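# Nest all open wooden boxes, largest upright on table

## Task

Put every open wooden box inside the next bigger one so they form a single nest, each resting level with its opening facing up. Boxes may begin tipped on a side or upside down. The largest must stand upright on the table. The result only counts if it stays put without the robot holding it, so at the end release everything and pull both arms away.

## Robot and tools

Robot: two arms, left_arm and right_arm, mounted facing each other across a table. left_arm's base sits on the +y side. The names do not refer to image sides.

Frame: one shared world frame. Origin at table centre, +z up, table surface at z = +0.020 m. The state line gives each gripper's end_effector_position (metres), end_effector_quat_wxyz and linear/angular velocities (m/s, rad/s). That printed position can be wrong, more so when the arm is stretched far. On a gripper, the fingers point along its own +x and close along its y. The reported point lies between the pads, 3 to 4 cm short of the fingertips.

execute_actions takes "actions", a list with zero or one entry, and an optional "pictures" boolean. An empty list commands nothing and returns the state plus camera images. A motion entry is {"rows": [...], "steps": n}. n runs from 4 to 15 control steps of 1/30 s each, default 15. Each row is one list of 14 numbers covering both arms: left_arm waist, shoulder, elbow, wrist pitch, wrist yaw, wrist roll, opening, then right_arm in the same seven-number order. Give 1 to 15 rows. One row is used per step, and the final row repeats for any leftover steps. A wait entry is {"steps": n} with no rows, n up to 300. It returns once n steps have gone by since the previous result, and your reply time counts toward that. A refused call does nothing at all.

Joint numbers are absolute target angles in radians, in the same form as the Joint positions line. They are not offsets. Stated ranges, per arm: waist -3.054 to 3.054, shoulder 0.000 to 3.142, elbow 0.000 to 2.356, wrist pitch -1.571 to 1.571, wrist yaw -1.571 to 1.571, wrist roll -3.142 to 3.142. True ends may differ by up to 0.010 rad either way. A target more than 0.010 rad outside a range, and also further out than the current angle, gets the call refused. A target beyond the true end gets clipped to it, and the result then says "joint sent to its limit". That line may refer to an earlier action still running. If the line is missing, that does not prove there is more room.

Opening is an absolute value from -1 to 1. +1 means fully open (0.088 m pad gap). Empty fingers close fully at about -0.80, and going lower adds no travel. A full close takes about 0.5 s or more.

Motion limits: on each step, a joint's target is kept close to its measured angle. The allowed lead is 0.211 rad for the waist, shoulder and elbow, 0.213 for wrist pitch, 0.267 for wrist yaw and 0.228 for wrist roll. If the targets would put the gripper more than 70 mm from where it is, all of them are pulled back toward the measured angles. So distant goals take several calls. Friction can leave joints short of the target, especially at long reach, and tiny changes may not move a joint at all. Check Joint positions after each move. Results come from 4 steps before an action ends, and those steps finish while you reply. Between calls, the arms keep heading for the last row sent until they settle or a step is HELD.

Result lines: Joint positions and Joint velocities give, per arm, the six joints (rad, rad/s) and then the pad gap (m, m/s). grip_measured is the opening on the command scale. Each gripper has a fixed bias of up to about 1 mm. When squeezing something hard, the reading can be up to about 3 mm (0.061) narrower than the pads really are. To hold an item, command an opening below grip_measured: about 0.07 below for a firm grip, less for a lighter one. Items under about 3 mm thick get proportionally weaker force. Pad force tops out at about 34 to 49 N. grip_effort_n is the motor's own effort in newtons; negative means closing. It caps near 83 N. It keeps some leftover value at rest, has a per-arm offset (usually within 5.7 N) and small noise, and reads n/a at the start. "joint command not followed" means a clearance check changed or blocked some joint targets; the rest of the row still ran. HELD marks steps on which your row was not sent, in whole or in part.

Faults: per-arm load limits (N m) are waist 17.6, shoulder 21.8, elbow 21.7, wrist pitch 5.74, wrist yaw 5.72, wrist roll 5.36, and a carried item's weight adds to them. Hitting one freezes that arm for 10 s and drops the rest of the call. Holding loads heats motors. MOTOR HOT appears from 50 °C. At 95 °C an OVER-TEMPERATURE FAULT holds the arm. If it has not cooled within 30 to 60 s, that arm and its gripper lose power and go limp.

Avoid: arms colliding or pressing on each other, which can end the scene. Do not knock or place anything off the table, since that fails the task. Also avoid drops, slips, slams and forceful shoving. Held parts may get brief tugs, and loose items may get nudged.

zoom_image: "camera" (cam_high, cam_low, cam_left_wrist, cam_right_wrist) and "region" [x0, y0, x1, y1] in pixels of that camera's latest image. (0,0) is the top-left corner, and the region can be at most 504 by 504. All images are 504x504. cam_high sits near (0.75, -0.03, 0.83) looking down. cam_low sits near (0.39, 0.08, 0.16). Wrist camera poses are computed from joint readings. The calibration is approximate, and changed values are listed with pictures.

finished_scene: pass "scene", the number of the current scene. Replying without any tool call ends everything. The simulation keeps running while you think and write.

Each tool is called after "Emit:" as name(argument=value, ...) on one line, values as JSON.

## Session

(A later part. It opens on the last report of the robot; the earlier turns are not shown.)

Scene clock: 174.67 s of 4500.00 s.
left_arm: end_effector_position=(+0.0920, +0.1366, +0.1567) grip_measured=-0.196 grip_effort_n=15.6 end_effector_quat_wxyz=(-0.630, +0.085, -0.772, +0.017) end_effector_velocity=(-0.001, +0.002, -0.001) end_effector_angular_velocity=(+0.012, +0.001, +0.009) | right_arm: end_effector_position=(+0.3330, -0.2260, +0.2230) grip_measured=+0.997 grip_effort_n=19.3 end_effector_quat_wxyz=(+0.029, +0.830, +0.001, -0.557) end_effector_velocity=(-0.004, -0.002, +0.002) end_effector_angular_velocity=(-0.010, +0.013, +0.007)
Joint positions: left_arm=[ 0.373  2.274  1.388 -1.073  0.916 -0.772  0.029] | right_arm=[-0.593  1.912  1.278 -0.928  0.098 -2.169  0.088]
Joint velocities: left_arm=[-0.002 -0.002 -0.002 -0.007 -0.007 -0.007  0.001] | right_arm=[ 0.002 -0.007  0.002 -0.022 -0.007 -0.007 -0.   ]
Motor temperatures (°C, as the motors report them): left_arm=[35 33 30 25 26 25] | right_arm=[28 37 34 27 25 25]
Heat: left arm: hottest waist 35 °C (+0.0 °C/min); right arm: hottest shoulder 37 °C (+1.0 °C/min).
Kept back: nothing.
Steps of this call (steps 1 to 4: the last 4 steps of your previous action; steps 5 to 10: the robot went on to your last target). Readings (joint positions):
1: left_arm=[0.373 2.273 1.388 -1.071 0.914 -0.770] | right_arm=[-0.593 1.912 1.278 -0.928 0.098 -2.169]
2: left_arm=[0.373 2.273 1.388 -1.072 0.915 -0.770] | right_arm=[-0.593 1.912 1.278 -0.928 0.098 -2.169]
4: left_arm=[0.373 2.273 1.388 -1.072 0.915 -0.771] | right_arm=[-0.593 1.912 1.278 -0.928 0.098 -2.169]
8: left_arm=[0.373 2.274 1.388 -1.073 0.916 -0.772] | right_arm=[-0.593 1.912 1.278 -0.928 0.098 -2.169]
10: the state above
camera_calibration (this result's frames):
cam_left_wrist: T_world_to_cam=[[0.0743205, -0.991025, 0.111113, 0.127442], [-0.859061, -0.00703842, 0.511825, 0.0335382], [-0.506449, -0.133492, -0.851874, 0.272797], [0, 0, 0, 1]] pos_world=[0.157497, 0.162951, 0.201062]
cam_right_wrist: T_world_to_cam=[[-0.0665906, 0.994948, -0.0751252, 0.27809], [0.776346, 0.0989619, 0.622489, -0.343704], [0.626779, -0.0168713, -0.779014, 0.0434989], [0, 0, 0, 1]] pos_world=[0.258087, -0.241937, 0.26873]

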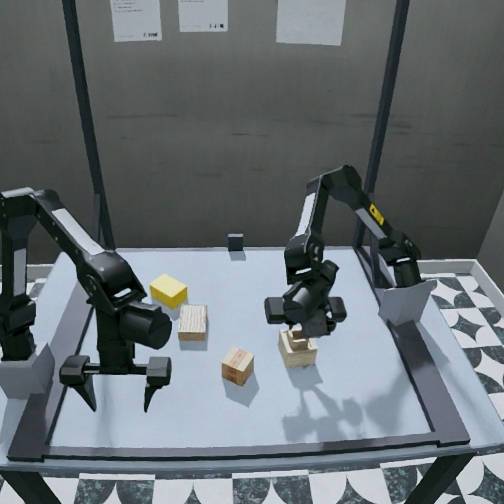

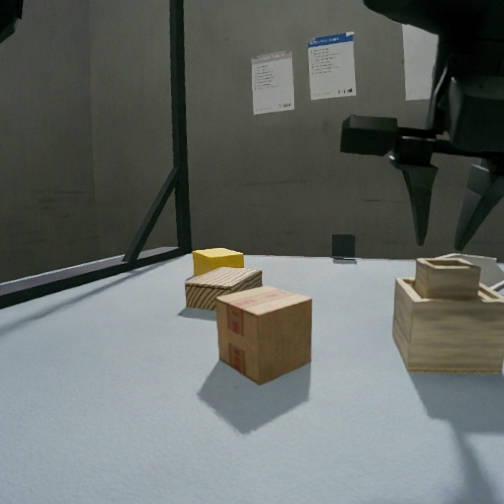

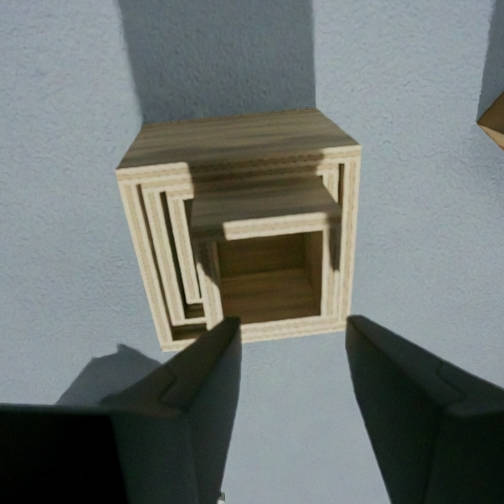

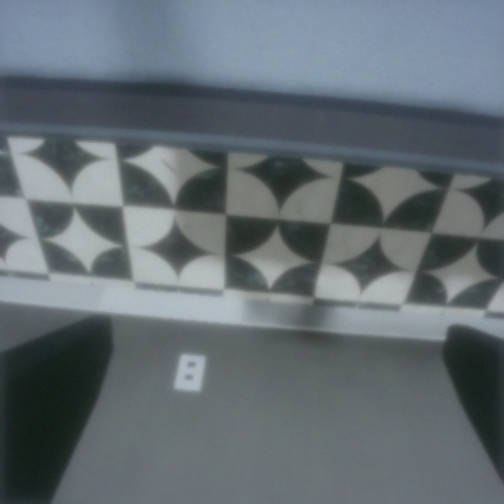

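Emit:
execute_actions(actions=[{"rows":[[0.352,2.32,1.387,-1.068,0.925,-0.785,-0.19,-0.593,1.912,1.278,-0.928,0.098,-2.169,1]],"steps":15}])

Emit:
execute_actions(actions=[{"steps":6}], pictures=true)

Scene clock: 175.20 s of 4500.00 s.
left_arm: end_effector_position=(+0.0914, +0.1390, +0.1456) grip_measured=-0.193 grip_effort_n=14.7 end_effector_quat_wxyz=(-0.620, +0.085, -0.780, +0.001) end_effector_velocity=(+0.001, -0.001, -0.002) end_effector_angular_velocity=(-0.001, +0.007, +0.019) | right_arm: end_effector_position=(+0.3330, -0.2260, +0.2230) grip_measured=+0.997 grip_effort_n=19.8 end_effector_quat_wxyz=(+0.029, +0.830, +0.001, -0.557) end_effector_velocity=(-0.002, -0.005, -0.000) end_effector_angular_velocity=(-0.015, +0.018, -0.004)
Joint positions: left_arm=[ 0.357  2.304  1.387 -1.074  0.923 -0.782  0.03 ] | right_arm=[-0.593  1.912  1.278 -0.928  0.098 -2.169  0.088]
Joint velocities: left_arm=[-0.002  0.007  0.002  0.007  0.007 -0.022 -0.   ] | right_arm=[-0.007 -0.002 -0.002 -0.022 -0.007 -0.007 -0.   ]
Motor temperatures (°C, as the motors report them): left_arm=[35 33 30 25 26 25] | right_arm=[28 37 34 27 25 25]
Heat: left arm: hottest waist 35 °C (+0.0 °C/min); right arm: hottest shoulder 37 °C (+1.0 °C/min).
Steps of this call (steps 1 to 5: the robot went on to your last target; steps 6 to 16: the first 11 steps of this action). Readings (joint positions):
6: left_arm=[0.373 2.277 1.388 -1.073 0.916 -0.773] | right_arm=[-0.593 1.912 1.278 -0.928 0.098 -2.169]
7: left_arm=[0.371 2.282 1.388 -1.073 0.918 -0.775] | right_arm=[-0.593 1.912 1.278 -0.928 0.098 -2.169]
9: left_arm=[0.363 2.293 1.388 -1.072 0.920 -0.778] | right_arm=[-0.593 1.912 1.278 -0.928 0.098 -2.169]
13: left_arm=[0.357 2.304 1.387 -1.075 0.922 -0.782] | right_arm=[-0.593 1.912 1.278 -0.928 0.098 -2.169]
16: the state above

Scene clock: 175.40 s of 4500.00 s.
left_arm: end_effector_position=(+0.0915, +0.1391, +0.1455) grip_measured=-0.193 grip_effort_n=14.7 end_effector_quat_wxyz=(-0.620, +0.085, -0.780, +0.000) end_effector_velocity=(-0.001, -0.004, +0.002) end_effector_angular_velocity=(-0.015, -0.006, -0.019) | right_arm: end_effector_position=(+0.3330, -0.2260, +0.2230) grip_measured=+0.997 grip_effort_n=19.3 end_effector_quat_wxyz=(+0.029, +0.830, +0.001, -0.557) end_effector_velocity=(-0.002, -0.001, -0.000) end_effector_angular_velocity=(-0.020, -0.002, +0.024)
Joint positions: left_arm=[ 0.357  2.304  1.387 -1.074  0.923 -0.783  0.03 ] | right_arm=[-0.593  1.912  1.278 -0.928  0.098 -2.169  0.088]
Joint velocities: left_arm=[-0.002 -0.007  0.002  0.007  0.007  0.007  0.   ] | right_arm=[ 0.007 -0.002 -0.002 -0.007  0.007 -0.022 -0.   ]
Motor temperatures (°C, as the motors report them): left_arm=[35 33 30 25 26 25] | right_arm=[28 37 34 27 25 25]
Heat: left arm: hottest waist 35 °C (+0.0 °C/min); right arm: hottest shoulder 37 °C (+1.0 °C/min).
Kept back: nothing.
Steps of this call (steps 1 to 4: the last 4 steps of your previous action; steps 5 to 6: the robot went on to your last target). Readings (joint positions):
1: left_arm=[0.357 2.304 1.387 -1.074 0.923 -0.783] | right_arm=[-0.593 1.912 1.278 -0.928 0.098 -2.169]
2: left_arm=[0.357 2.304 1.387 -1.074 0.923 -0.783] | right_arm=[-0.593 1.912 1.278 -0.928 0.098 -2.169]
4: left_arm=[0.357 2.304 1.387 -1.074 0.923 -0.783] | right_arm=[-0.593 1.912 1.278 -0.928 0.098 -2.169]
6: the state above
camera_calibration (this result's frames):
cam_left_wrist: T_world_to_cam=[[0.0965121, -0.991582, 0.0863196, 0.132805], [-0.843875, -0.035531, 0.535362, 0.03801], [-0.527788, -0.124512, -0.8402, 0.262317], [0, 0, 0, 1]] pos_world=[0.157706, 0.165699, 0.188586]
cam_right_wrist: T_world_to_cam=[[-0.0665906, 0.994948, -0.0751252, 0.27809], [0.776346, 0.0989619, 0.622489, -0.343704], [0.626779, -0.0168713, -0.779014, 0.0434989], [0, 0, 0, 1]] pos_world=[0.258087, -0.241937, 0.26873]

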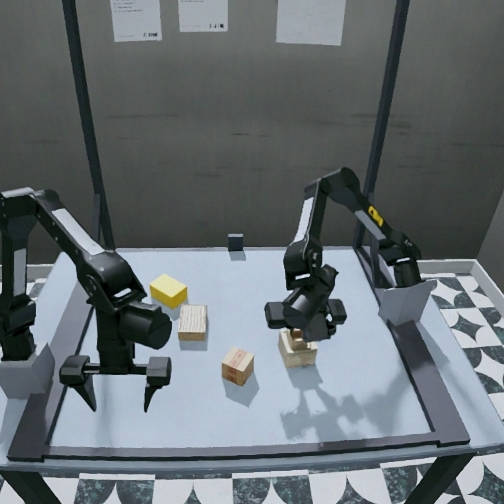

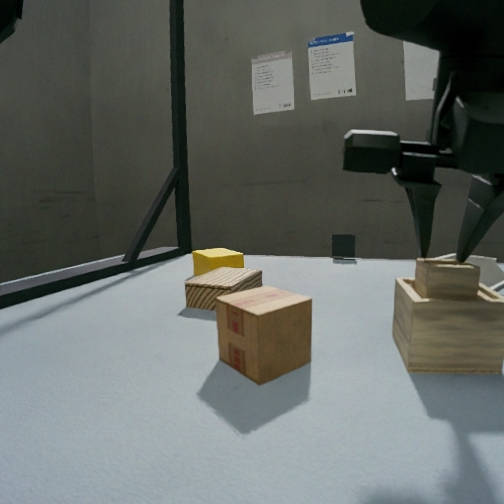

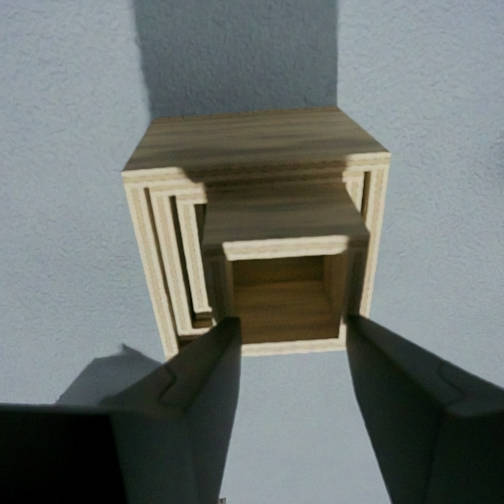

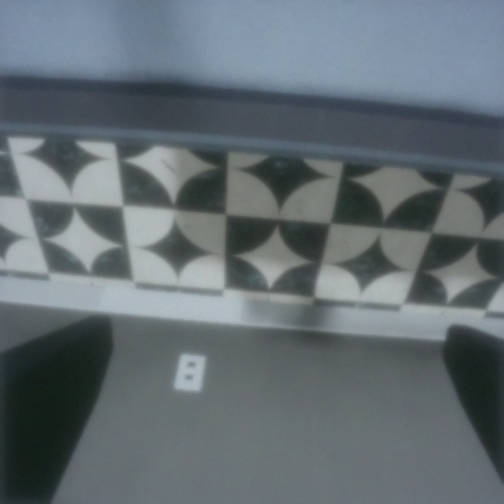

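Emit:
execute_actions(actions=[{"rows":[[0.365,2.325,1.41,-1.074,0.923,-0.78,-0.19,-0.593,1.912,1.278,-0.928,0.098,-2.169,1],[0.37,2.335,1.42,-1.074,0.923,-0.778,-0.19,-0.593,1.912,1.278,-0.928,0.098,-2.169,1],[0.37,2.335,1.42,-1.074,0.923,-0.778,-0.19,-0.593,1.912,1.278,-0.928,0.098,-2.169,1],[0.37,2.335,1.42,-1.074,0.923,-0.778,-0.19,-0.593,1.912,1.278,-0.928,0.098,-2.169,1],[0.37,2.335,1.42,-1.074,0.923,-0.778,-0.19,-0.593,1.912,1.278,-0.928,0.098,-2.169,1],[0.37,2.335,1.42,-1.074,0.923,-0.778,-0.19,-0.593,1.912,1.278,-0.928,0.098,-2.169,1],[0.37,2.335,1.42,-1.074,0.923,-0.778,-0.19,-0.593,1.912,1.278,-0.928,0.098,-2.169,1],[0.36,2.35,1.42,-1.069,0.925,-0.783,-0.19,-0.593,1.912,1.278,-0.928,0.098,-2.169,1],[0.35,2.365,1.42,-1.064,0.927,-0.788,-0.19,-0.593,1.912,1.278,-0.928,0.098,-2.169,1],[0.34,2.38,1.42,-1.059,0.929,-0.793,-0.19,-0.593,1.912,1.278,-0.928,0.098,-2.169,1]],"steps":15}])

Emit:
execute_actions(actions=[{"steps":6}], pictures=true)

Scene clock: 176.13 s of 4500.00 s.
left_arm: end_effector_position=(+0.1000, +0.1365, +0.1423) grip_measured=-0.193 grip_effort_n=14.2 end_effector_quat_wxyz=(-0.618, +0.089, -0.781, +0.001) end_effector_velocity=(+0.021, -0.026, -0.006) end_effector_angular_velocity=(-0.127, +0.118, +0.058) | right_arm: end_effector_position=(+0.3330, -0.2260, +0.2230) grip_measured=+0.997 grip_effort_n=19.3 end_effector_quat_wxyz=(+0.029, +0.830, +0.001, -0.557) end_effector_velocity=(-0.001, -0.000, +0.001) end_effector_angular_velocity=(-0.000, +0.008, +0.005)
Joint positions: left_arm=[ 0.362  2.34   1.415 -1.068  0.929 -0.783  0.03 ] | right_arm=[-0.593  1.912  1.278 -0.928  0.098 -2.169  0.088]
Joint velocities: left_arm=[ 0.022  0.149  0.125 -0.007  0.168 -0.007 -0.   ] | right_arm=[-0.002 -0.002  0.002 -0.007 -0.007 -0.007  0.   ]
Motor temperatures (°C, as the motors report them): left_arm=[35 32 30 25 26 25] | right_arm=[28 37 34 27 25 25]
Heat: left arm: hottest waist 35 °C (+0.0 °C/min); right arm: hottest shoulder 37 °C (+1.0 °C/min).
Steps of this call (steps 1 to 11: the robot went on to your last target; steps 12 to 22: the first 11 steps of this action). Readings (joint positions):
12: left_arm=[0.358 2.305 1.388 -1.074 0.923 -0.783] | right_arm=[-0.593 1.912 1.278 -0.928 0.098 -2.169]
13: left_arm=[0.358 2.307 1.391 -1.075 0.923 -0.783] | right_arm=[-0.593 1.912 1.278 -0.928 0.098 -2.169]
15: left_arm=[0.361 2.312 1.400 -1.076 0.924 -0.783] | right_arm=[-0.593 1.912 1.278 -0.928 0.098 -2.169]
19: left_arm=[0.364 2.323 1.409 -1.073 0.924 -0.782] | right_arm=[-0.593 1.912 1.278 -0.928 0.098 -2.169]
22: the state above

Scene clock: 176.33 s of 4500.00 s.
left_arm: end_effector_position=(+0.1010, +0.1356, +0.1415) grip_measured=-0.193 grip_effort_n=14.7 end_effector_quat_wxyz=(-0.615, +0.093, -0.783, +0.000) end_effector_velocity=(+0.001, -0.005, -0.001) end_effector_angular_velocity=(-0.015, +0.013, +0.017) | right_arm: end_effector_position=(+0.3330, -0.2260, +0.2230) grip_measured=+0.997 grip_effort_n=19.3 end_effector_quat_wxyz=(+0.029, +0.830, +0.001, -0.557) end_effector_velocity=(+0.002, -0.000, -0.001) end_effector_angular_velocity=(+0.011, +0.005, -0.012)
Joint positions: left_arm=[ 0.362  2.348  1.421 -1.069  0.937 -0.787  0.03 ] | right_arm=[-0.593  1.912  1.278 -0.928  0.098 -2.169  0.088]
Joint velocities: left_arm=[-0.002  0.012  0.012  0.007  0.022 -0.022 -0.   ] | right_arm=[-0.007  0.002 -0.002  0.007 -0.007  0.007 -0.   ]
Motor temperatures (°C, as the motors report them): left_arm=[35 32 30 25 26 25] | right_arm=[28 37 34 27 25 25]
Heat: left arm: hottest waist 35 °C (+0.0 °C/min); right arm: hottest shoulder 37 °C (+1.0 °C/min).
Kept back: nothing.
Steps of this call (steps 1 to 4: the last 4 steps of your previous action; steps 5 to 6: the robot went on to your last target). Readings (joint positions):
1: left_arm=[0.362 2.343 1.418 -1.068 0.932 -0.783] | right_arm=[-0.593 1.912 1.278 -0.928 0.098 -2.169]
2: left_arm=[0.362 2.344 1.418 -1.069 0.933 -0.784] | right_arm=[-0.593 1.912 1.278 -0.928 0.098 -2.169]
4: left_arm=[0.362 2.347 1.419 -1.069 0.935 -0.786] | right_arm=[-0.593 1.912 1.278 -0.928 0.098 -2.169]
6: the state above
camera_calibration (this result's frames):
cam_left_wrist: T_world_to_cam=[[0.109645, -0.989429, 0.0949159, 0.125905], [-0.83761, -0.0405619, 0.54476, 0.0468102], [-0.535152, -0.139233, -0.833203, 0.265247], [0, 0, 0, 1]] pos_world=[0.167351, 0.163403, 0.183554]
cam_right_wrist: T_world_to_cam=[[-0.0665906, 0.994948, -0.0751252, 0.27809], [0.776346, 0.0989619, 0.622489, -0.343704], [0.626779, -0.0168713, -0.779014, 0.0434989], [0, 0, 0, 1]] pos_world=[0.258087, -0.241937, 0.26873]

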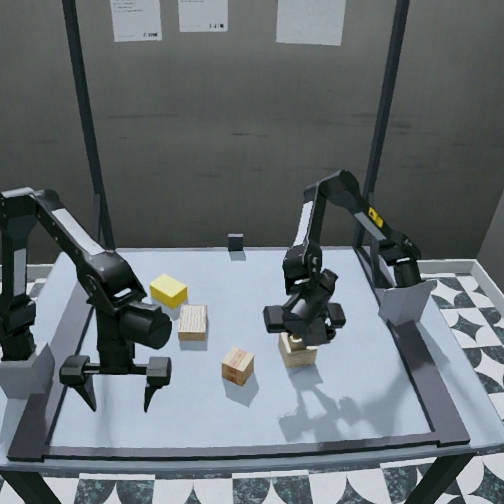

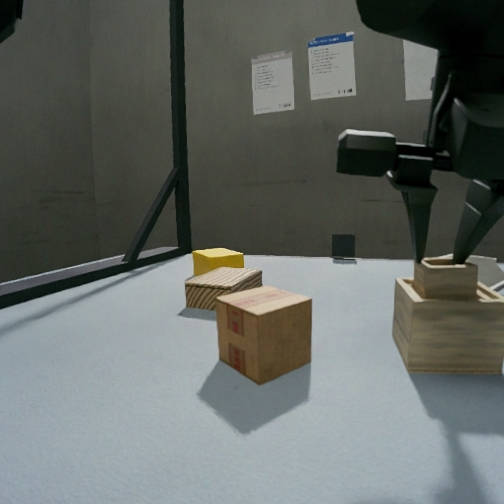

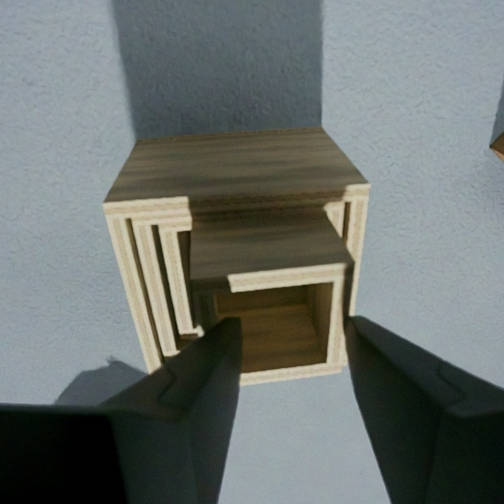

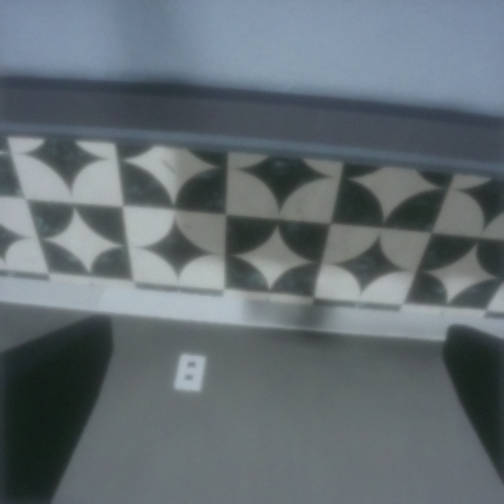

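Emit:
execute_actions(actions=[{"rows":[[0.37,2.33,1.41,-1.07,0.925,-0.78,-0.5,-0.593,1.912,1.278,-0.928,0.098,-2.169,1],[0.39,2.29,1.40,-1.07,0.92,-0.77,-0.7,-0.593,1.912,1.278,-0.928,0.098,-2.169,1],[0.41,2.24,1.38,-1.07,0.91,-0.76,-0.9,-0.593,1.912,1.278,-0.928,0.098,-2.169,1],[0.42,2.18,1.34,-1.07,0.90,-0.75,-0.9,-0.593,1.912,1.278,-0.928,0.098,-2.169,1],[0.42,2.10,1.27,-1.07,0.90,-0.75,-0.9,-0.593,1.912,1.278,-0.928,0.098,-2.169,1],[0.42,2.04,1.22,-1.07,0.90,-0.75,-0.9,-0.593,1.912,1.278,-0.928,0.098,-2.169,1]],"steps":15}])

Emit:
execute_actions(actions=[{"steps":10}], pictures=true)

Scene clock: 177.13 s of 4500.00 s.
left_arm: end_effector_position=(+0.0661, +0.1505, +0.1881) grip_measured=-0.789 grip_effort_n=-83.5 end_effector_quat_wxyz=(-0.648, +0.094, -0.755, +0.046) end_effector_velocity=(-0.085, -0.007, +0.078) end_effector_angular_velocity=(-0.144, -0.218, -0.233) | right_arm: end_effector_position=(+0.3330, -0.2260, +0.2230) grip_measured=+0.997 grip_effort_n=18.8 end_effector_quat_wxyz=(+0.029, +0.830, +0.001, -0.557) end_effector_velocity=(+0.001, +0.002, -0.000) end_effector_angular_velocity=(+0.008, +0.003, +0.008)
Joint positions: left_arm=[ 0.416  2.087  1.26  -1.071  0.908 -0.756  0.   ] | right_arm=[-0.593  1.912  1.278 -0.928  0.098 -2.169  0.088]
Joint velocities: left_arm=[-0.002 -0.505 -0.193  0.007 -0.022  0.037 -0.   ] | right_arm=[-0.002  0.002  0.002  0.007 -0.007 -0.007 -0.   ]
Motor temperatures (°C, as the motors report them): left_arm=[35 32 30 25 26 25] | right_arm=[28 37 34 27 25 25]
Heat: left arm: hottest waist 35 °C (+0.0 °C/min); right arm: hottest shoulder 37 °C (+1.0 °C/min).
Steps of this call (steps 1 to 13: the robot went on to your last target; steps 14 to 24: the first 11 steps of this action). Readings (joint positions):
14: left_arm=[0.339 2.371 1.421 -1.059 0.932 -0.790] | right_arm=[-0.593 1.912 1.278 -0.928 0.098 -2.169]
15: left_arm=[0.342 2.366 1.419 -1.059 0.932 -0.789] | right_arm=[-0.593 1.912 1.278 -0.928 0.098 -2.169]
17: left_arm=[0.360 2.333 1.400 -1.061 0.925 -0.778] | right_arm=[-0.593 1.912 1.278 -0.928 0.098 -2.169]
21: left_arm=[0.409 2.171 1.294 -1.071 0.909 -0.762] | right_arm=[-0.593 1.912 1.278 -0.928 0.098 -2.169]
24: the state above

Scene clock: 177.47 s of 4500.00 s.
left_arm: end_effector_position=(+0.0597, +0.1561, +0.1883) grip_measured=-0.789 grip_effort_n=-83.5 end_effector_quat_wxyz=(-0.649, +0.092, -0.754, +0.045) end_effector_velocity=(-0.009, -0.001, +0.008) end_effector_angular_velocity=(-0.005, -0.019, +0.000) | right_arm: end_effector_position=(+0.3330, -0.2260, +0.2230) grip_measured=+0.997 grip_effort_n=18.8 end_effector_quat_wxyz=(+0.029, +0.830, +0.001, -0.557) end_effector_velocity=(-0.003, -0.001, -0.001) end_effector_angular_velocity=(+0.003, +0.023, +0.006)
Joint positions: left_arm=[ 0.416  2.056  1.227 -1.071  0.904 -0.753  0.   ] | right_arm=[-0.593  1.912  1.278 -0.928  0.098 -2.169  0.088]
Joint velocities: left_arm=[-0.002 -0.051 -0.012 -0.007 -0.007 -0.022 -0.   ] | right_arm=[-0.002 -0.002 -0.002 -0.007 -0.022 -0.007 -0.   ]
Motor temperatures (°C, as the motors report them): left_arm=[35 32 30 25 26 25] | right_arm=[28 37 34 27 25 25]
Heat: left arm: hottest waist 35 °C (+0.0 °C/min); right arm: hottest shoulder 37 °C (+1.0 °C/min).
Kept back: nothing.
Steps of this call (steps 1 to 4: the last 4 steps of your previous action; steps 5 to 10: the robot went on to your last target). Readings (joint positions):
1: left_arm=[0.416 2.073 1.254 -1.071 0.908 -0.756] | right_arm=[-0.593 1.912 1.278 -0.928 0.098 -2.169]
2: left_arm=[0.416 2.065 1.248 -1.071 0.908 -0.755] | right_arm=[-0.593 1.912 1.278 -0.928 0.098 -2.169]
4: left_arm=[0.416 2.060 1.238 -1.071 0.905 -0.754] | right_arm=[-0.593 1.912 1.278 -0.928 0.098 -2.169]
8: left_arm=[0.416 2.059 1.228 -1.071 0.904 -0.753] | right_arm=[-0.593 1.912 1.278 -0.928 0.098 -2.169]
10: the state above
camera_calibration (this result's frames):
cam_left_wrist: T_world_to_cam=[[0.0450233, -0.985388, 0.164266, 0.136488], [-0.88616, 0.0365164, 0.461938, -0.00604243], [-0.461187, -0.166364, -0.871567, 0.292077], [0, 0, 0, 1]] pos_world=[0.123203, 0.183305, 0.234936]
cam_right_wrist: T_world_to_cam=[[-0.0665906, 0.994948, -0.0751252, 0.27809], [0.776346, 0.0989619, 0.622489, -0.343704], [0.626779, -0.0168713, -0.779014, 0.0434989], [0, 0, 0, 1]] pos_world=[0.258087, -0.241937, 0.26873]

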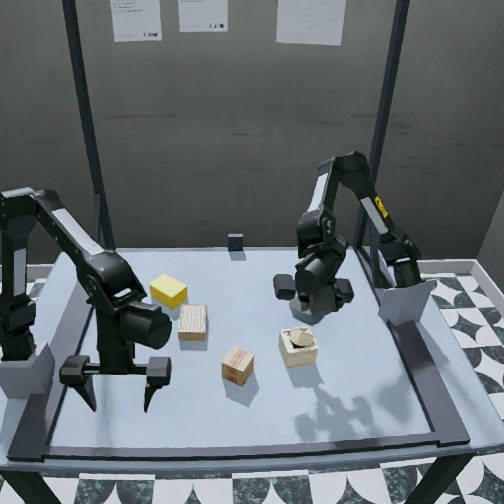

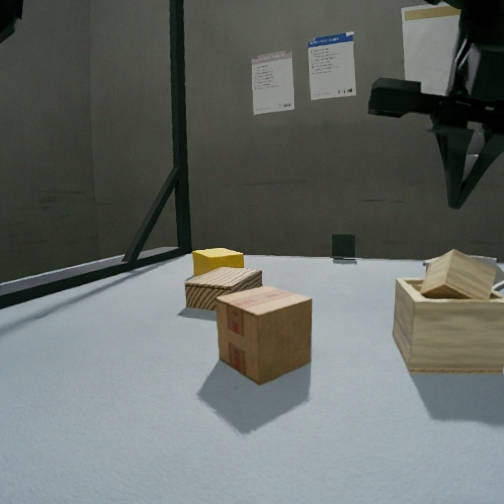

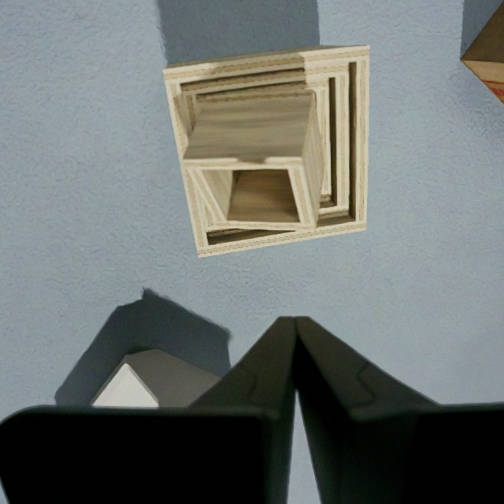

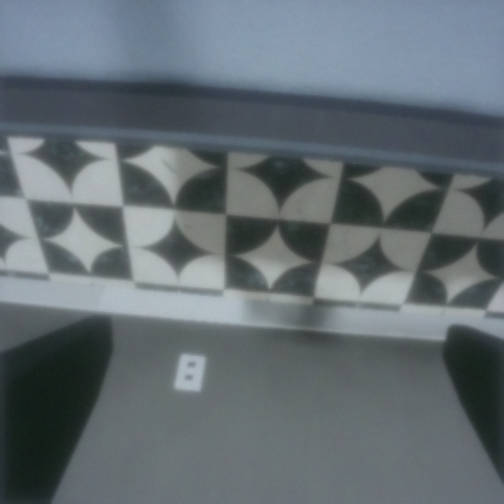

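Emit:
zoom_image(camera="cam_left_wrist", region=[140, 30, 400, 270])

Emit:
zoom_image(camera="cam_low", region=[380, 220, 504, 380])

Region (140, 30, 400, 270) of cam_left_wrist's 504x504 image, scaled by 1.938, with more detail than that image has; it fills the top 465 rows of this view, and the rest is white.

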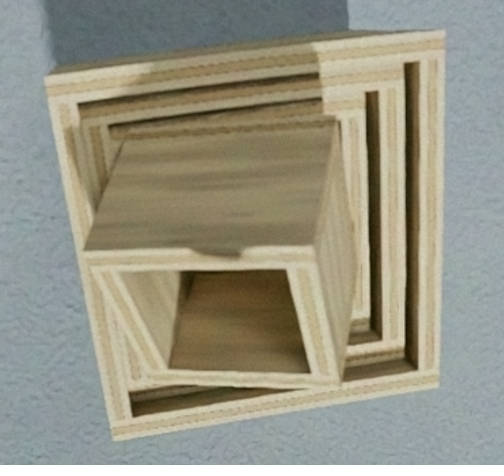

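Region (380, 220, 504, 380) of cam_low's 504x504 image, scaled by 3.150, with more detail than that image has; it fills the left 391 columns of this view, and the rest is white.

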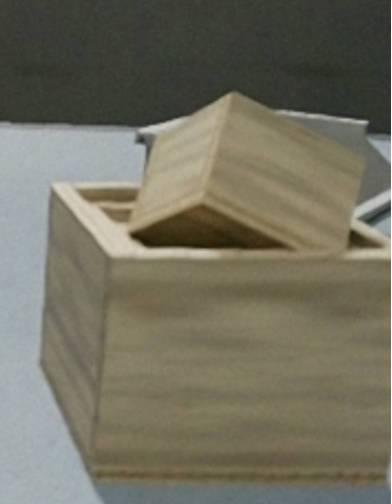

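Emit:
execute_actions(actions=[{"rows":[[0.35,2.22,1.285,-1.04,0.915,-0.83,-0.9,-0.593,1.912,1.278,-0.928,0.098,-2.169,1]],"steps":15}])

Emit:
execute_actions(actions=[{"steps":8}], pictures=true)

Scene clock: 178.80 s of 4500.00 s.
left_arm: end_effector_position=(+0.0711, +0.1536, +0.1479) grip_measured=-0.789 grip_effort_n=-83.5 end_effector_quat_wxyz=(-0.624, +0.089, -0.776, -0.013) end_effector_velocity=(+0.012, -0.020, +0.008) end_effector_angular_velocity=(-0.025, -0.043, -0.003) | right_arm: end_effector_position=(+0.3330, -0.2260, +0.2230) grip_measured=+0.997 grip_effort_n=18.8 end_effector_quat_wxyz=(+0.029, +0.830, +0.001, -0.557) end_effector_velocity=(-0.001, -0.002, +0.000) end_effector_angular_velocity=(-0.019, -0.002, +0.020)
Joint positions: left_arm=[ 0.35   2.204  1.271 -1.044  0.91  -0.822  0.   ] | right_arm=[-0.593  1.912  1.278 -0.928  0.098 -2.169  0.088]
Joint velocities: left_arm=[-0.002  0.017  0.076  0.022 -0.007 -0.051 -0.   ] | right_arm=[ 0.002 -0.002 -0.002 -0.007  0.007 -0.022 -0.   ]
Motor temperatures (°C, as the motors report them): left_arm=[35 32 30 25 26 25] | right_arm=[28 37 34 27 25 25]
Heat: left arm: hottest waist 35 °C (+0.0 °C/min); right arm: hottest shoulder 37 °C (+1.0 °C/min).
Steps of this call (steps 1 to 29: the robot went on to your last target; steps 30 to 40: the first 11 steps of this action). Readings (joint positions):
30: left_arm=[0.415 2.062 1.228 -1.072 0.904 -0.759] | right_arm=[-0.593 1.912 1.278 -0.928 0.098 -2.169]
31: left_arm=[0.407 2.084 1.241 -1.067 0.905 -0.775] | right_arm=[-0.593 1.912 1.278 -0.928 0.098 -2.169]
33: left_arm=[0.383 2.136 1.265 -1.046 0.907 -0.796] | right_arm=[-0.593 1.912 1.278 -0.928 0.098 -2.169]
37: left_arm=[0.352 2.198 1.266 -1.046 0.908 -0.817] | right_arm=[-0.593 1.912 1.278 -0.928 0.098 -2.169]
40: the state above

Scene clock: 179.07 s of 4500.00 s.
left_arm: end_effector_position=(+0.0723, +0.1523, +0.1478) grip_measured=-0.789 grip_effort_n=-83.5 end_effector_quat_wxyz=(-0.624, +0.091, -0.776, -0.013) end_effector_velocity=(+0.003, +0.005, -0.005) end_effector_angular_velocity=(+0.032, +0.000, +0.017) | right_arm: end_effector_position=(+0.3330, -0.2260, +0.2230) grip_measured=+0.997 grip_effort_n=19.3 end_effector_quat_wxyz=(+0.029, +0.830, +0.001, -0.557) end_effector_velocity=(+0.005, +0.002, +0.002) end_effector_angular_velocity=(+0.014, -0.017, +0.004)
Joint positions: left_arm=[ 0.35   2.209  1.278 -1.042  0.911 -0.826  0.   ] | right_arm=[-0.593  1.912  1.278 -0.928  0.098 -2.169  0.088]
Joint velocities: left_arm=[-0.002  0.017  0.002 -0.007 -0.022 -0.007  0.   ] | right_arm=[-0.007 -0.002 -0.002  0.022  0.007 -0.007  0.   ]
Motor temperatures (°C, as the motors report them): left_arm=[35 32 30 25 26 25] | right_arm=[28 37 34 27 25 25]
Heat: left arm: hottest waist 35 °C (+0.0 °C/min); right arm: hottest shoulder 37 °C (+1.0 °C/min).
Kept back: nothing.
Steps of this call (steps 1 to 4: the last 4 steps of your previous action; steps 5 to 8: the robot went on to your last target). Readings (joint positions):
1: left_arm=[0.350 2.205 1.274 -1.043 0.910 -0.824] | right_arm=[-0.593 1.912 1.278 -0.928 0.098 -2.169]
2: left_arm=[0.350 2.205 1.276 -1.042 0.911 -0.824] | right_arm=[-0.593 1.912 1.278 -0.928 0.098 -2.169]
4: left_arm=[0.350 2.206 1.277 -1.042 0.911 -0.825] | right_arm=[-0.593 1.912 1.278 -0.928 0.098 -2.169]
8: the state above
camera_calibration (this result's frames):
cam_left_wrist: T_world_to_cam=[[0.120511, -0.990035, 0.0728565, 0.147612], [-0.847904, -0.064486, 0.526212, 0.0271673], [-0.51627, -0.12519, -0.847226, 0.256088], [0, 0, 0, 1]] pos_world=[0.137457, 0.179953, 0.191914]
cam_right_wrist: T_world_to_cam=[[-0.0665906, 0.994948, -0.0751252, 0.27809], [0.776346, 0.0989619, 0.622489, -0.343704], [0.626779, -0.0168713, -0.779014, 0.0434989], [0, 0, 0, 1]] pos_world=[0.258087, -0.241937, 0.26873]

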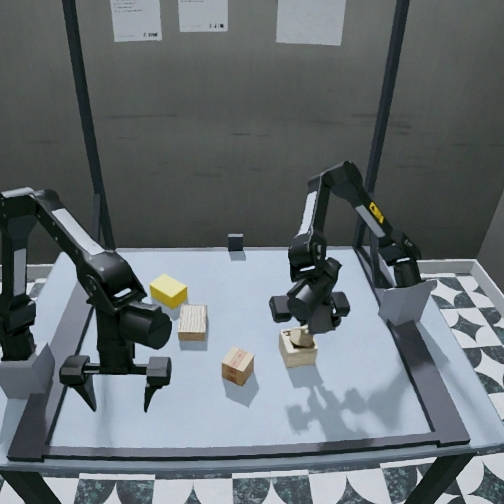

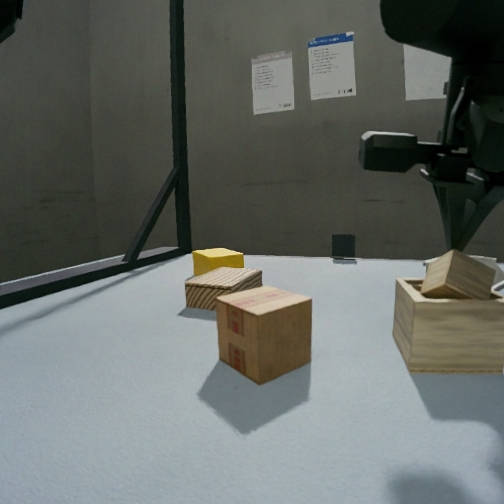

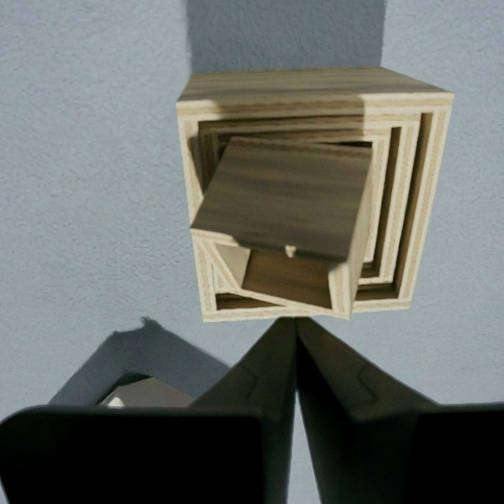

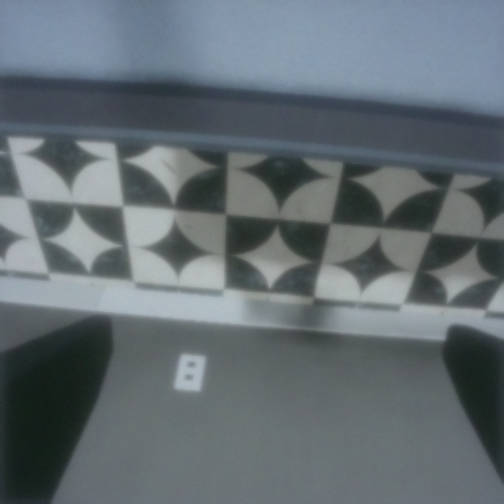

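Emit:
execute_actions(actions=[{"rows":[[0.357,2.275,1.305,-1.03,0.912,-0.70,-0.9,-0.593,1.912,1.278,-0.928,0.098,-2.169,1]],"steps":15}])

Emit:
execute_actions(actions=[{"steps":6}], pictures=true)

Scene clock: 179.67 s of 4500.00 s.
left_arm: end_effector_position=(+0.0822, +0.1545, +0.1382) grip_measured=-0.789 grip_effort_n=-83.5 end_effector_quat_wxyz=(-0.623, +0.058, -0.780, +0.022) end_effector_velocity=(+0.005, -0.004, +0.004) end_effector_angular_velocity=(-0.012, -0.038, -0.070) | right_arm: end_effector_position=(+0.3330, -0.2260, +0.2230) grip_measured=+0.997 grip_effort_n=19.3 end_effector_quat_wxyz=(+0.029, +0.830, +0.001, -0.557) end_effector_velocity=(+0.001, -0.003, -0.001) end_effector_angular_velocity=(-0.016, +0.000, +0.000)
Joint positions: left_arm=[ 0.352  2.263  1.295 -1.032  0.912 -0.711  0.   ] | right_arm=[-0.593  1.912  1.278 -0.928  0.098 -2.169  0.088]
Joint velocities: left_arm=[ 0.002 -0.002  0.022  0.007 -0.022  0.051 -0.   ] | right_arm=[-0.002  0.002 -0.002 -0.007  0.007 -0.007 -0.   ]
Motor temperatures (°C, as the motors report them): left_arm=[35 32 30 25 26 25] | right_arm=[28 37 34 27 25 25]
Heat: left arm: hottest waist 35 °C (+0.0 °C/min); right arm: hottest shoulder 37 °C (+1.0 °C/min).
Steps of this call (steps 1 to 7: the robot went on to your last target; steps 8 to 18: the first 11 steps of this action). Readings (joint positions):
8: left_arm=[0.350 2.214 1.279 -1.042 0.911 -0.815] | right_arm=[-0.593 1.912 1.278 -0.928 0.098 -2.169]
9: left_arm=[0.350 2.222 1.284 -1.040 0.912 -0.788] | right_arm=[-0.593 1.912 1.278 -0.928 0.098 -2.169]
11: left_arm=[0.350 2.241 1.294 -1.033 0.912 -0.752] | right_arm=[-0.593 1.912 1.278 -0.928 0.098 -2.169]
15: left_arm=[0.351 2.262 1.294 -1.033 0.912 -0.720] | right_arm=[-0.593 1.912 1.278 -0.928 0.098 -2.169]
18: the state above

Scene clock: 179.87 s of 4500.00 s.
left_arm: end_effector_position=(+0.0826, +0.1541, +0.1384) grip_measured=-0.789 grip_effort_n=-83.5 end_effector_quat_wxyz=(-0.624, +0.056, -0.779, +0.025) end_effector_velocity=(-0.002, +0.002, -0.003) end_effector_angular_velocity=(+0.015, +0.003, -0.006) | right_arm: end_effector_position=(+0.3330, -0.2260, +0.2230) grip_measured=+0.997 grip_effort_n=19.3 end_effector_quat_wxyz=(+0.029, +0.830, +0.001, -0.557) end_effector_velocity=(-0.001, -0.002, -0.000) end_effector_angular_velocity=(-0.004, +0.010, +0.004)
Joint positions: left_arm=[ 0.352  2.264  1.297 -1.032  0.912 -0.704  0.   ] | right_arm=[-0.593  1.912  1.278 -0.928  0.098 -2.169  0.088]
Joint velocities: left_arm=[-0.007  0.002 -0.002 -0.007 -0.007  0.007 -0.   ] | right_arm=[-0.002 -0.002 -0.002 -0.007 -0.007 -0.007 -0.   ]
Motor temperatures (°C, as the motors report them): left_arm=[35 32 30 25 26 25] | right_arm=[28 37 34 27 25 25]
Heat: left arm: hottest waist 35 °C (+0.0 °C/min); right arm: hottest shoulder 37 °C (+1.0 °C/min).
Kept back: nothing.
Steps of this call (steps 1 to 4: the last 4 steps of your previous action; steps 5 to 6: the robot went on to your last target). Readings (joint positions):
1: left_arm=[0.352 2.263 1.296 -1.032 0.912 -0.709] | right_arm=[-0.593 1.912 1.278 -0.928 0.098 -2.169]
2: left_arm=[0.352 2.263 1.297 -1.032 0.912 -0.708] | right_arm=[-0.593 1.912 1.278 -0.928 0.098 -2.169]
4: left_arm=[0.352 2.264 1.297 -1.032 0.912 -0.706] | right_arm=[-0.593 1.912 1.278 -0.928 0.098 -2.169]
6: the state above
camera_calibration (this result's frames):
cam_left_wrist: T_world_to_cam=[[0.0198318, -0.995994, 0.0871893, 0.156047], [-0.850162, 0.0290932, 0.525717, 0.0268158], [-0.526148, -0.084551, -0.846179, 0.248021], [0, 0, 0, 1]] pos_world=[0.150199, 0.175613, 0.182167]
cam_right_wrist: T_world_to_cam=[[-0.0665906, 0.994948, -0.0751252, 0.27809], [0.776346, 0.0989619, 0.622489, -0.343704], [0.626779, -0.0168713, -0.779014, 0.0434989], [0, 0, 0, 1]] pos_world=[0.258087, -0.241937, 0.26873]

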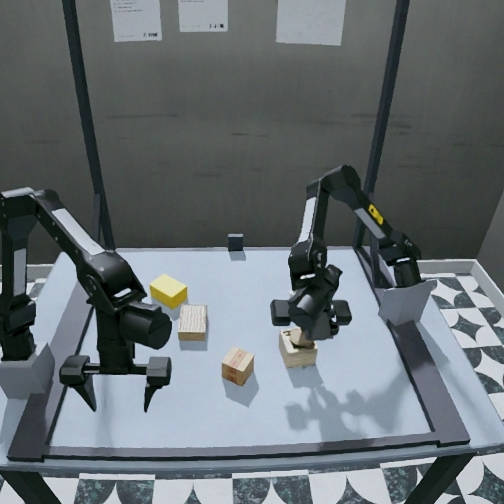

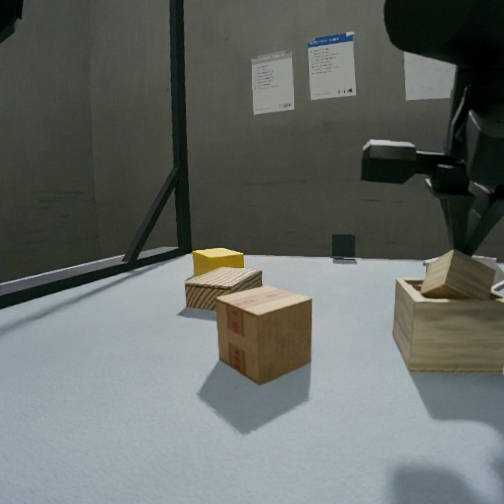

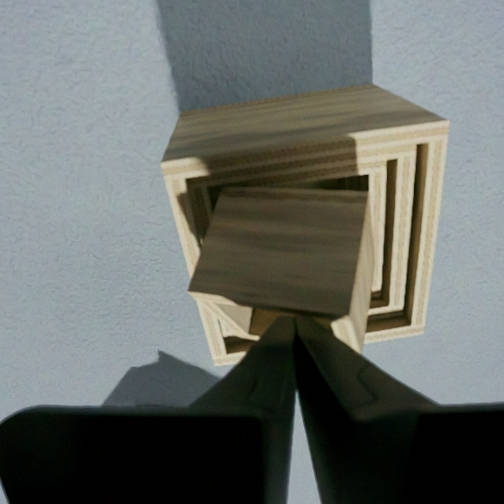

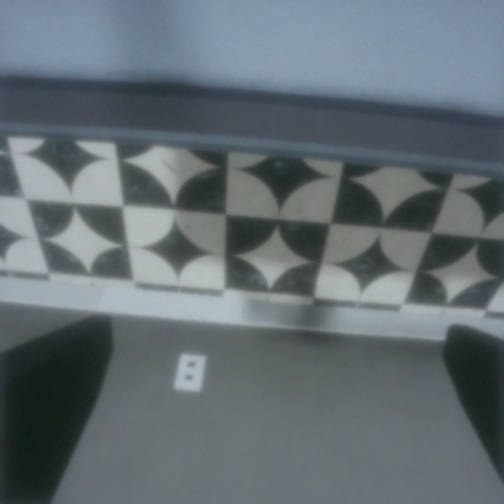

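Emit:
execute_actions(actions=[], pictures=true)

Scene clock: 180.53 s of 4500.00 s.
left_arm: end_effector_position=(+0.0828, +0.1542, +0.1382) grip_measured=-0.789 grip_effort_n=-83.5 end_effector_quat_wxyz=(-0.624, +0.055, -0.779, +0.025) end_effector_velocity=(-0.001, +0.001, -0.000) end_effector_angular_velocity=(+0.005, -0.007, -0.000) | right_arm: end_effector_position=(+0.3330, -0.2260, +0.2230) grip_measured=+0.997 grip_effort_n=19.3 end_effector_quat_wxyz=(+0.029, +0.830, +0.001, -0.557) end_effector_velocity=(-0.000, +0.001, +0.002) end_effector_angular_velocity=(+0.012, +0.000, +0.009)
Joint positions: left_arm=[ 0.352  2.265  1.297 -1.032  0.912 -0.703  0.   ] | right_arm=[-0.593  1.912  1.278 -0.928  0.098 -2.169  0.088]
Joint velocities: left_arm=[-0.002 -0.007 -0.007  0.007 -0.007 -0.007 -0.   ] | right_arm=[-0.002 -0.007 -0.002  0.007 -0.007 -0.007 -0.   ]
Motor temperatures (°C, as the motors report them): left_arm=[35 32 30 25 26 25] | right_arm=[28 37 34 27 25 25]
Heat: left arm: hottest waist 35 °C (+0.0 °C/min); right arm: hottest shoulder 37 °C (+1.0 °C/min).
Kept back: nothing.
Steps of this call (steps 1 to 15: the robot went on to your last target; steps 16 to 20: nothing new was sent). Readings (joint positions):
1: left_arm=[0.352 2.264 1.297 -1.032 0.912 -0.704] | right_arm=[-0.593 1.912 1.278 -0.928 0.098 -2.169]
2: left_arm=[0.352 2.265 1.297 -1.032 0.912 -0.704] | right_arm=[-0.593 1.912 1.278 -0.928 0.098 -2.169]
4: left_arm=[0.352 2.265 1.297 -1.032 0.912 -0.704] | right_arm=[-0.593 1.912 1.278 -0.928 0.098 -2.169]
8: left_arm=[0.352 2.265 1.297 -1.032 0.912 -0.703] | right_arm=[-0.593 1.912 1.278 -0.928 0.098 -2.169]
20: the state above
All arms were judged still, so your last target was given up. Only a new action makes them travel on or press farther. Fingers that are still opening or closing keep moving.
camera_calibration (this result's frames):
cam_left_wrist: T_world_to_cam=[[0.0189728, -0.996007, 0.0872319, 0.156209], [-0.850093, 0.0298558, 0.525786, 0.0268985], [-0.526291, -0.0841308, -0.846132, 0.24788], [0, 0, 0, 1]] pos_world=[0.15036, 0.175637, 0.18197]
cam_right_wrist: T_world_to_cam=[[-0.0665906, 0.994948, -0.0751252, 0.27809], [0.776346, 0.0989619, 0.622489, -0.343704], [0.626779, -0.0168713, -0.779014, 0.0434989], [0, 0, 0, 1]] pos_world=[0.258087, -0.241937, 0.26873]

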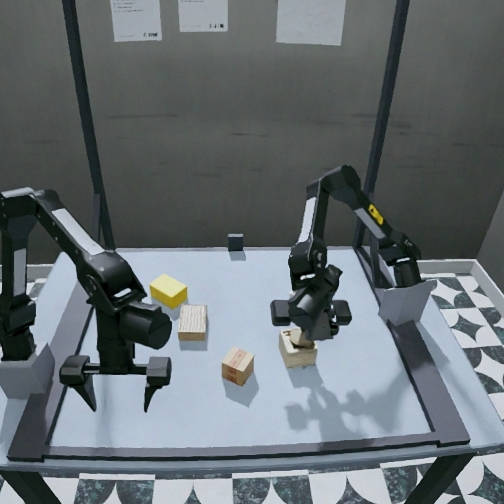

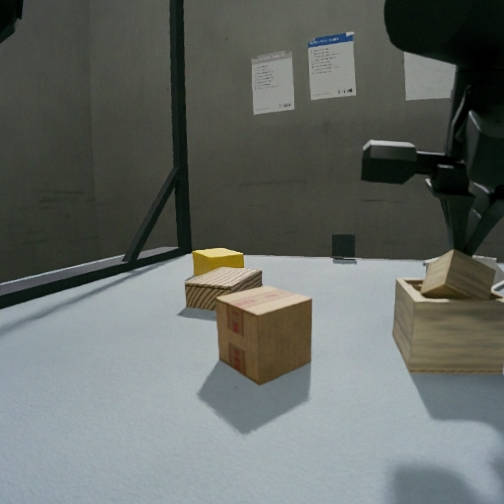

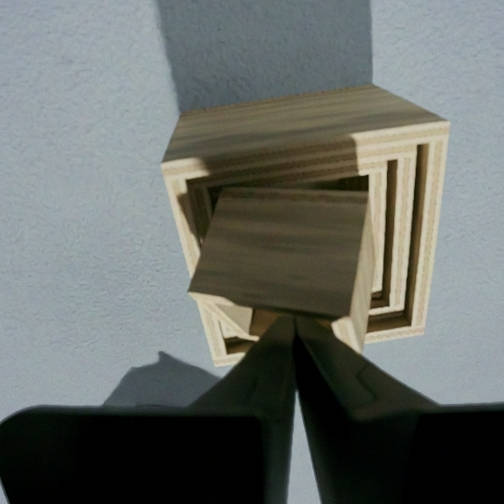

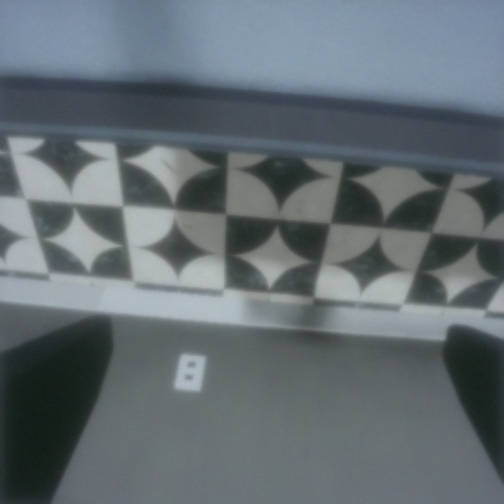

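Emit:
execute_actions(actions=[{"rows":[[0.332,2.236,1.283,-1.032,0.912,-0.724,-0.9,-0.593,1.912,1.278,-0.928,0.098,-2.169,1]],"steps":15}])

Emit:
execute_actions(actions=[{"rows":[[0.315,2.265,1.290,-1.032,0.912,-0.74,-0.9,-0.593,1.912,1.278,-0.928,0.098,-2.169,1],[0.30,2.295,1.294,-1.032,0.912,-0.755,-0.9,-0.593,1.912,1.278,-0.928,0.098,-2.169,1]],"steps":15}], pictures=true)

Scene clock: 181.30 s of 4500.00 s.
left_arm: end_effector_position=(+0.0758, +0.1526, +0.1359) grip_measured=-0.789 grip_effort_n=-83.5 end_effector_quat_wxyz=(-0.623, +0.051, -0.780, +0.021) end_effector_velocity=(-0.004, -0.001, +0.004) end_effector_angular_velocity=(+0.005, -0.009, +0.011) | right_arm: end_effector_position=(+0.3330, -0.2260, +0.2230) grip_measured=+0.997 grip_effort_n=19.3 end_effector_quat_wxyz=(+0.029, +0.830, +0.001, -0.557) end_effector_velocity=(-0.003, -0.001, -0.001) end_effector_angular_velocity=(+0.003, +0.023, +0.006)
Joint positions: left_arm=[ 0.332  2.251  1.29  -1.032  0.912 -0.719  0.   ] | right_arm=[-0.593  1.912  1.278 -0.928  0.098 -2.169  0.088]
Joint velocities: left_arm=[-0.002 -0.022 -0.002 -0.007 -0.007 -0.022 -0.   ] | right_arm=[-0.002 -0.002 -0.002 -0.007 -0.022 -0.007 -0.   ]
Motor temperatures (°C, as the motors report them): left_arm=[35 32 30 25 26 25] | right_arm=[28 37 34 27 25 25]
Heat: left arm: hottest waist 35 °C (+0.0 °C/min); right arm: hottest shoulder 37 °C (+1.0 °C/min).
Steps of this call (steps 1 to 12: nothing new was sent; steps 13 to 23: the first 11 steps of this action). Readings (joint positions):
13: left_arm=[0.352 2.265 1.297 -1.032 0.912 -0.703] | right_arm=[-0.593 1.912 1.278 -0.928 0.098 -2.169]
14: left_arm=[0.350 2.265 1.297 -1.032 0.912 -0.706] | right_arm=[-0.593 1.912 1.278 -0.928 0.098 -2.169]
16: left_arm=[0.344 2.262 1.295 -1.032 0.912 -0.712] | right_arm=[-0.593 1.912 1.278 -0.928 0.098 -2.169]
20: left_arm=[0.334 2.254 1.291 -1.032 0.912 -0.718] | right_arm=[-0.593 1.912 1.278 -0.928 0.098 -2.169]
23: the state above

Scene clock: 181.80 s of 4500.00 s.
left_arm: end_effector_position=(+0.0731, +0.1549, +0.1253) grip_measured=-0.789 grip_effort_n=-83.5 end_effector_quat_wxyz=(+0.615, -0.051, +0.787, +0.003) end_effector_velocity=(-0.002, +0.003, +0.001) end_effector_angular_velocity=(+0.027, -0.006, +0.010) | right_arm: end_effector_position=(+0.3330, -0.2260, +0.2230) grip_measured=+0.997 grip_effort_n=19.3 end_effector_quat_wxyz=(+0.029, +0.830, +0.001, -0.557) end_effector_velocity=(+0.003, -0.001, +0.001) end_effector_angular_velocity=(+0.007, -0.010, -0.013)
Joint positions: left_arm=[ 0.31   2.275  1.29  -1.034  0.912 -0.75   0.   ] | right_arm=[-0.593  1.912  1.278 -0.928  0.098 -2.169  0.088]
Joint velocities: left_arm=[-0.002 -0.007  0.002 -0.022 -0.022 -0.007 -0.   ] | right_arm=[-0.007 -0.002 -0.002  0.007  0.007  0.007 -0.   ]
Motor temperatures (°C, as the motors report them): left_arm=[35 32 30 25 26 25] | right_arm=[28 37 34 27 25 25]
Heat: left arm: hottest waist 35 °C (+0.0 °C/min); right arm: hottest shoulder 37 °C (+1.0 °C/min).
Steps of this call (steps 1 to 4: the last 4 steps of your previous action; steps 5 to 15: the first 11 steps of this action). Readings (joint positions):
5: left_arm=[0.332 2.250 1.289 -1.032 0.912 -0.722] | right_arm=[-0.593 1.912 1.278 -0.928 0.098 -2.169]
6: left_arm=[0.330 2.251 1.289 -1.032 0.912 -0.728] | right_arm=[-0.593 1.912 1.278 -0.928 0.098 -2.169]
8: left_arm=[0.319 2.259 1.289 -1.032 0.912 -0.738] | right_arm=[-0.593 1.912 1.278 -0.928 0.098 -2.169]
12: left_arm=[0.310 2.273 1.289 -1.033 0.912 -0.747] | right_arm=[-0.593 1.912 1.278 -0.928 0.098 -2.169]
15: the state above
camera_calibration (this result's frames):
cam_left_wrist: T_world_to_cam=[[0.0473695, -0.998106, 0.0392548, 0.162459], [-0.836237, -0.0181322, 0.548068, 0.0290927], [-0.546318, -0.058788, -0.835512, 0.22814], [0, 0, 0, 1]] pos_world=[0.14127, 0.17609, 0.168292]
cam_right_wrist: T_world_to_cam=[[-0.0665906, 0.994948, -0.0751252, 0.27809], [0.776346, 0.0989619, 0.622489, -0.343704], [0.626779, -0.0168713, -0.779014, 0.0434989], [0, 0, 0, 1]] pos_world=[0.258087, -0.241937, 0.26873]

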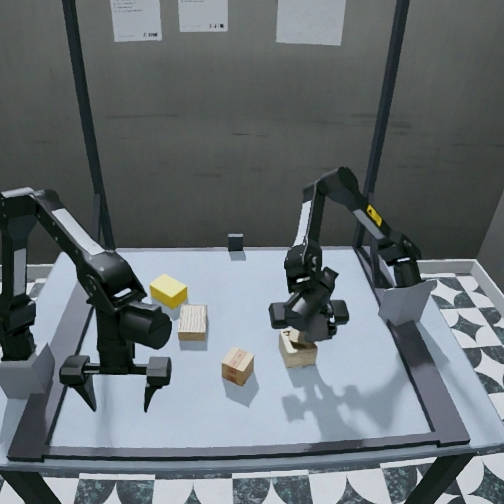

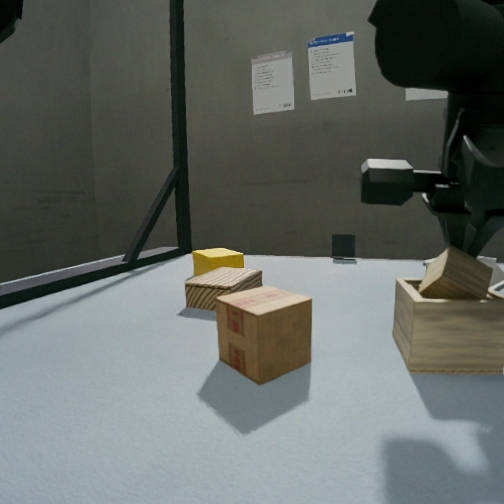

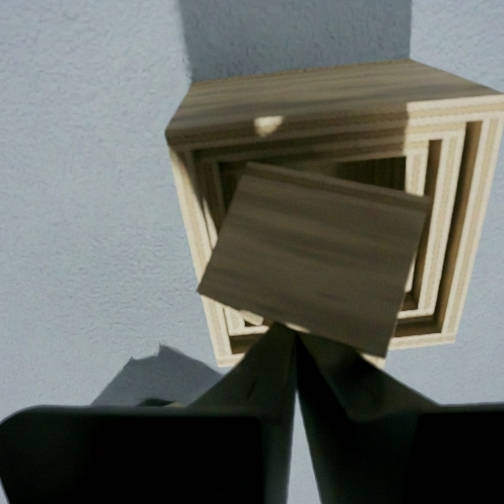

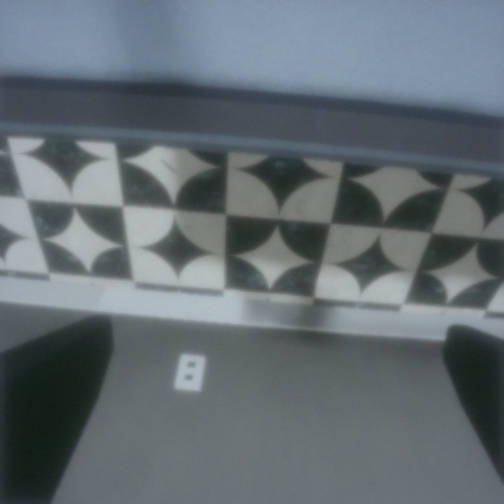

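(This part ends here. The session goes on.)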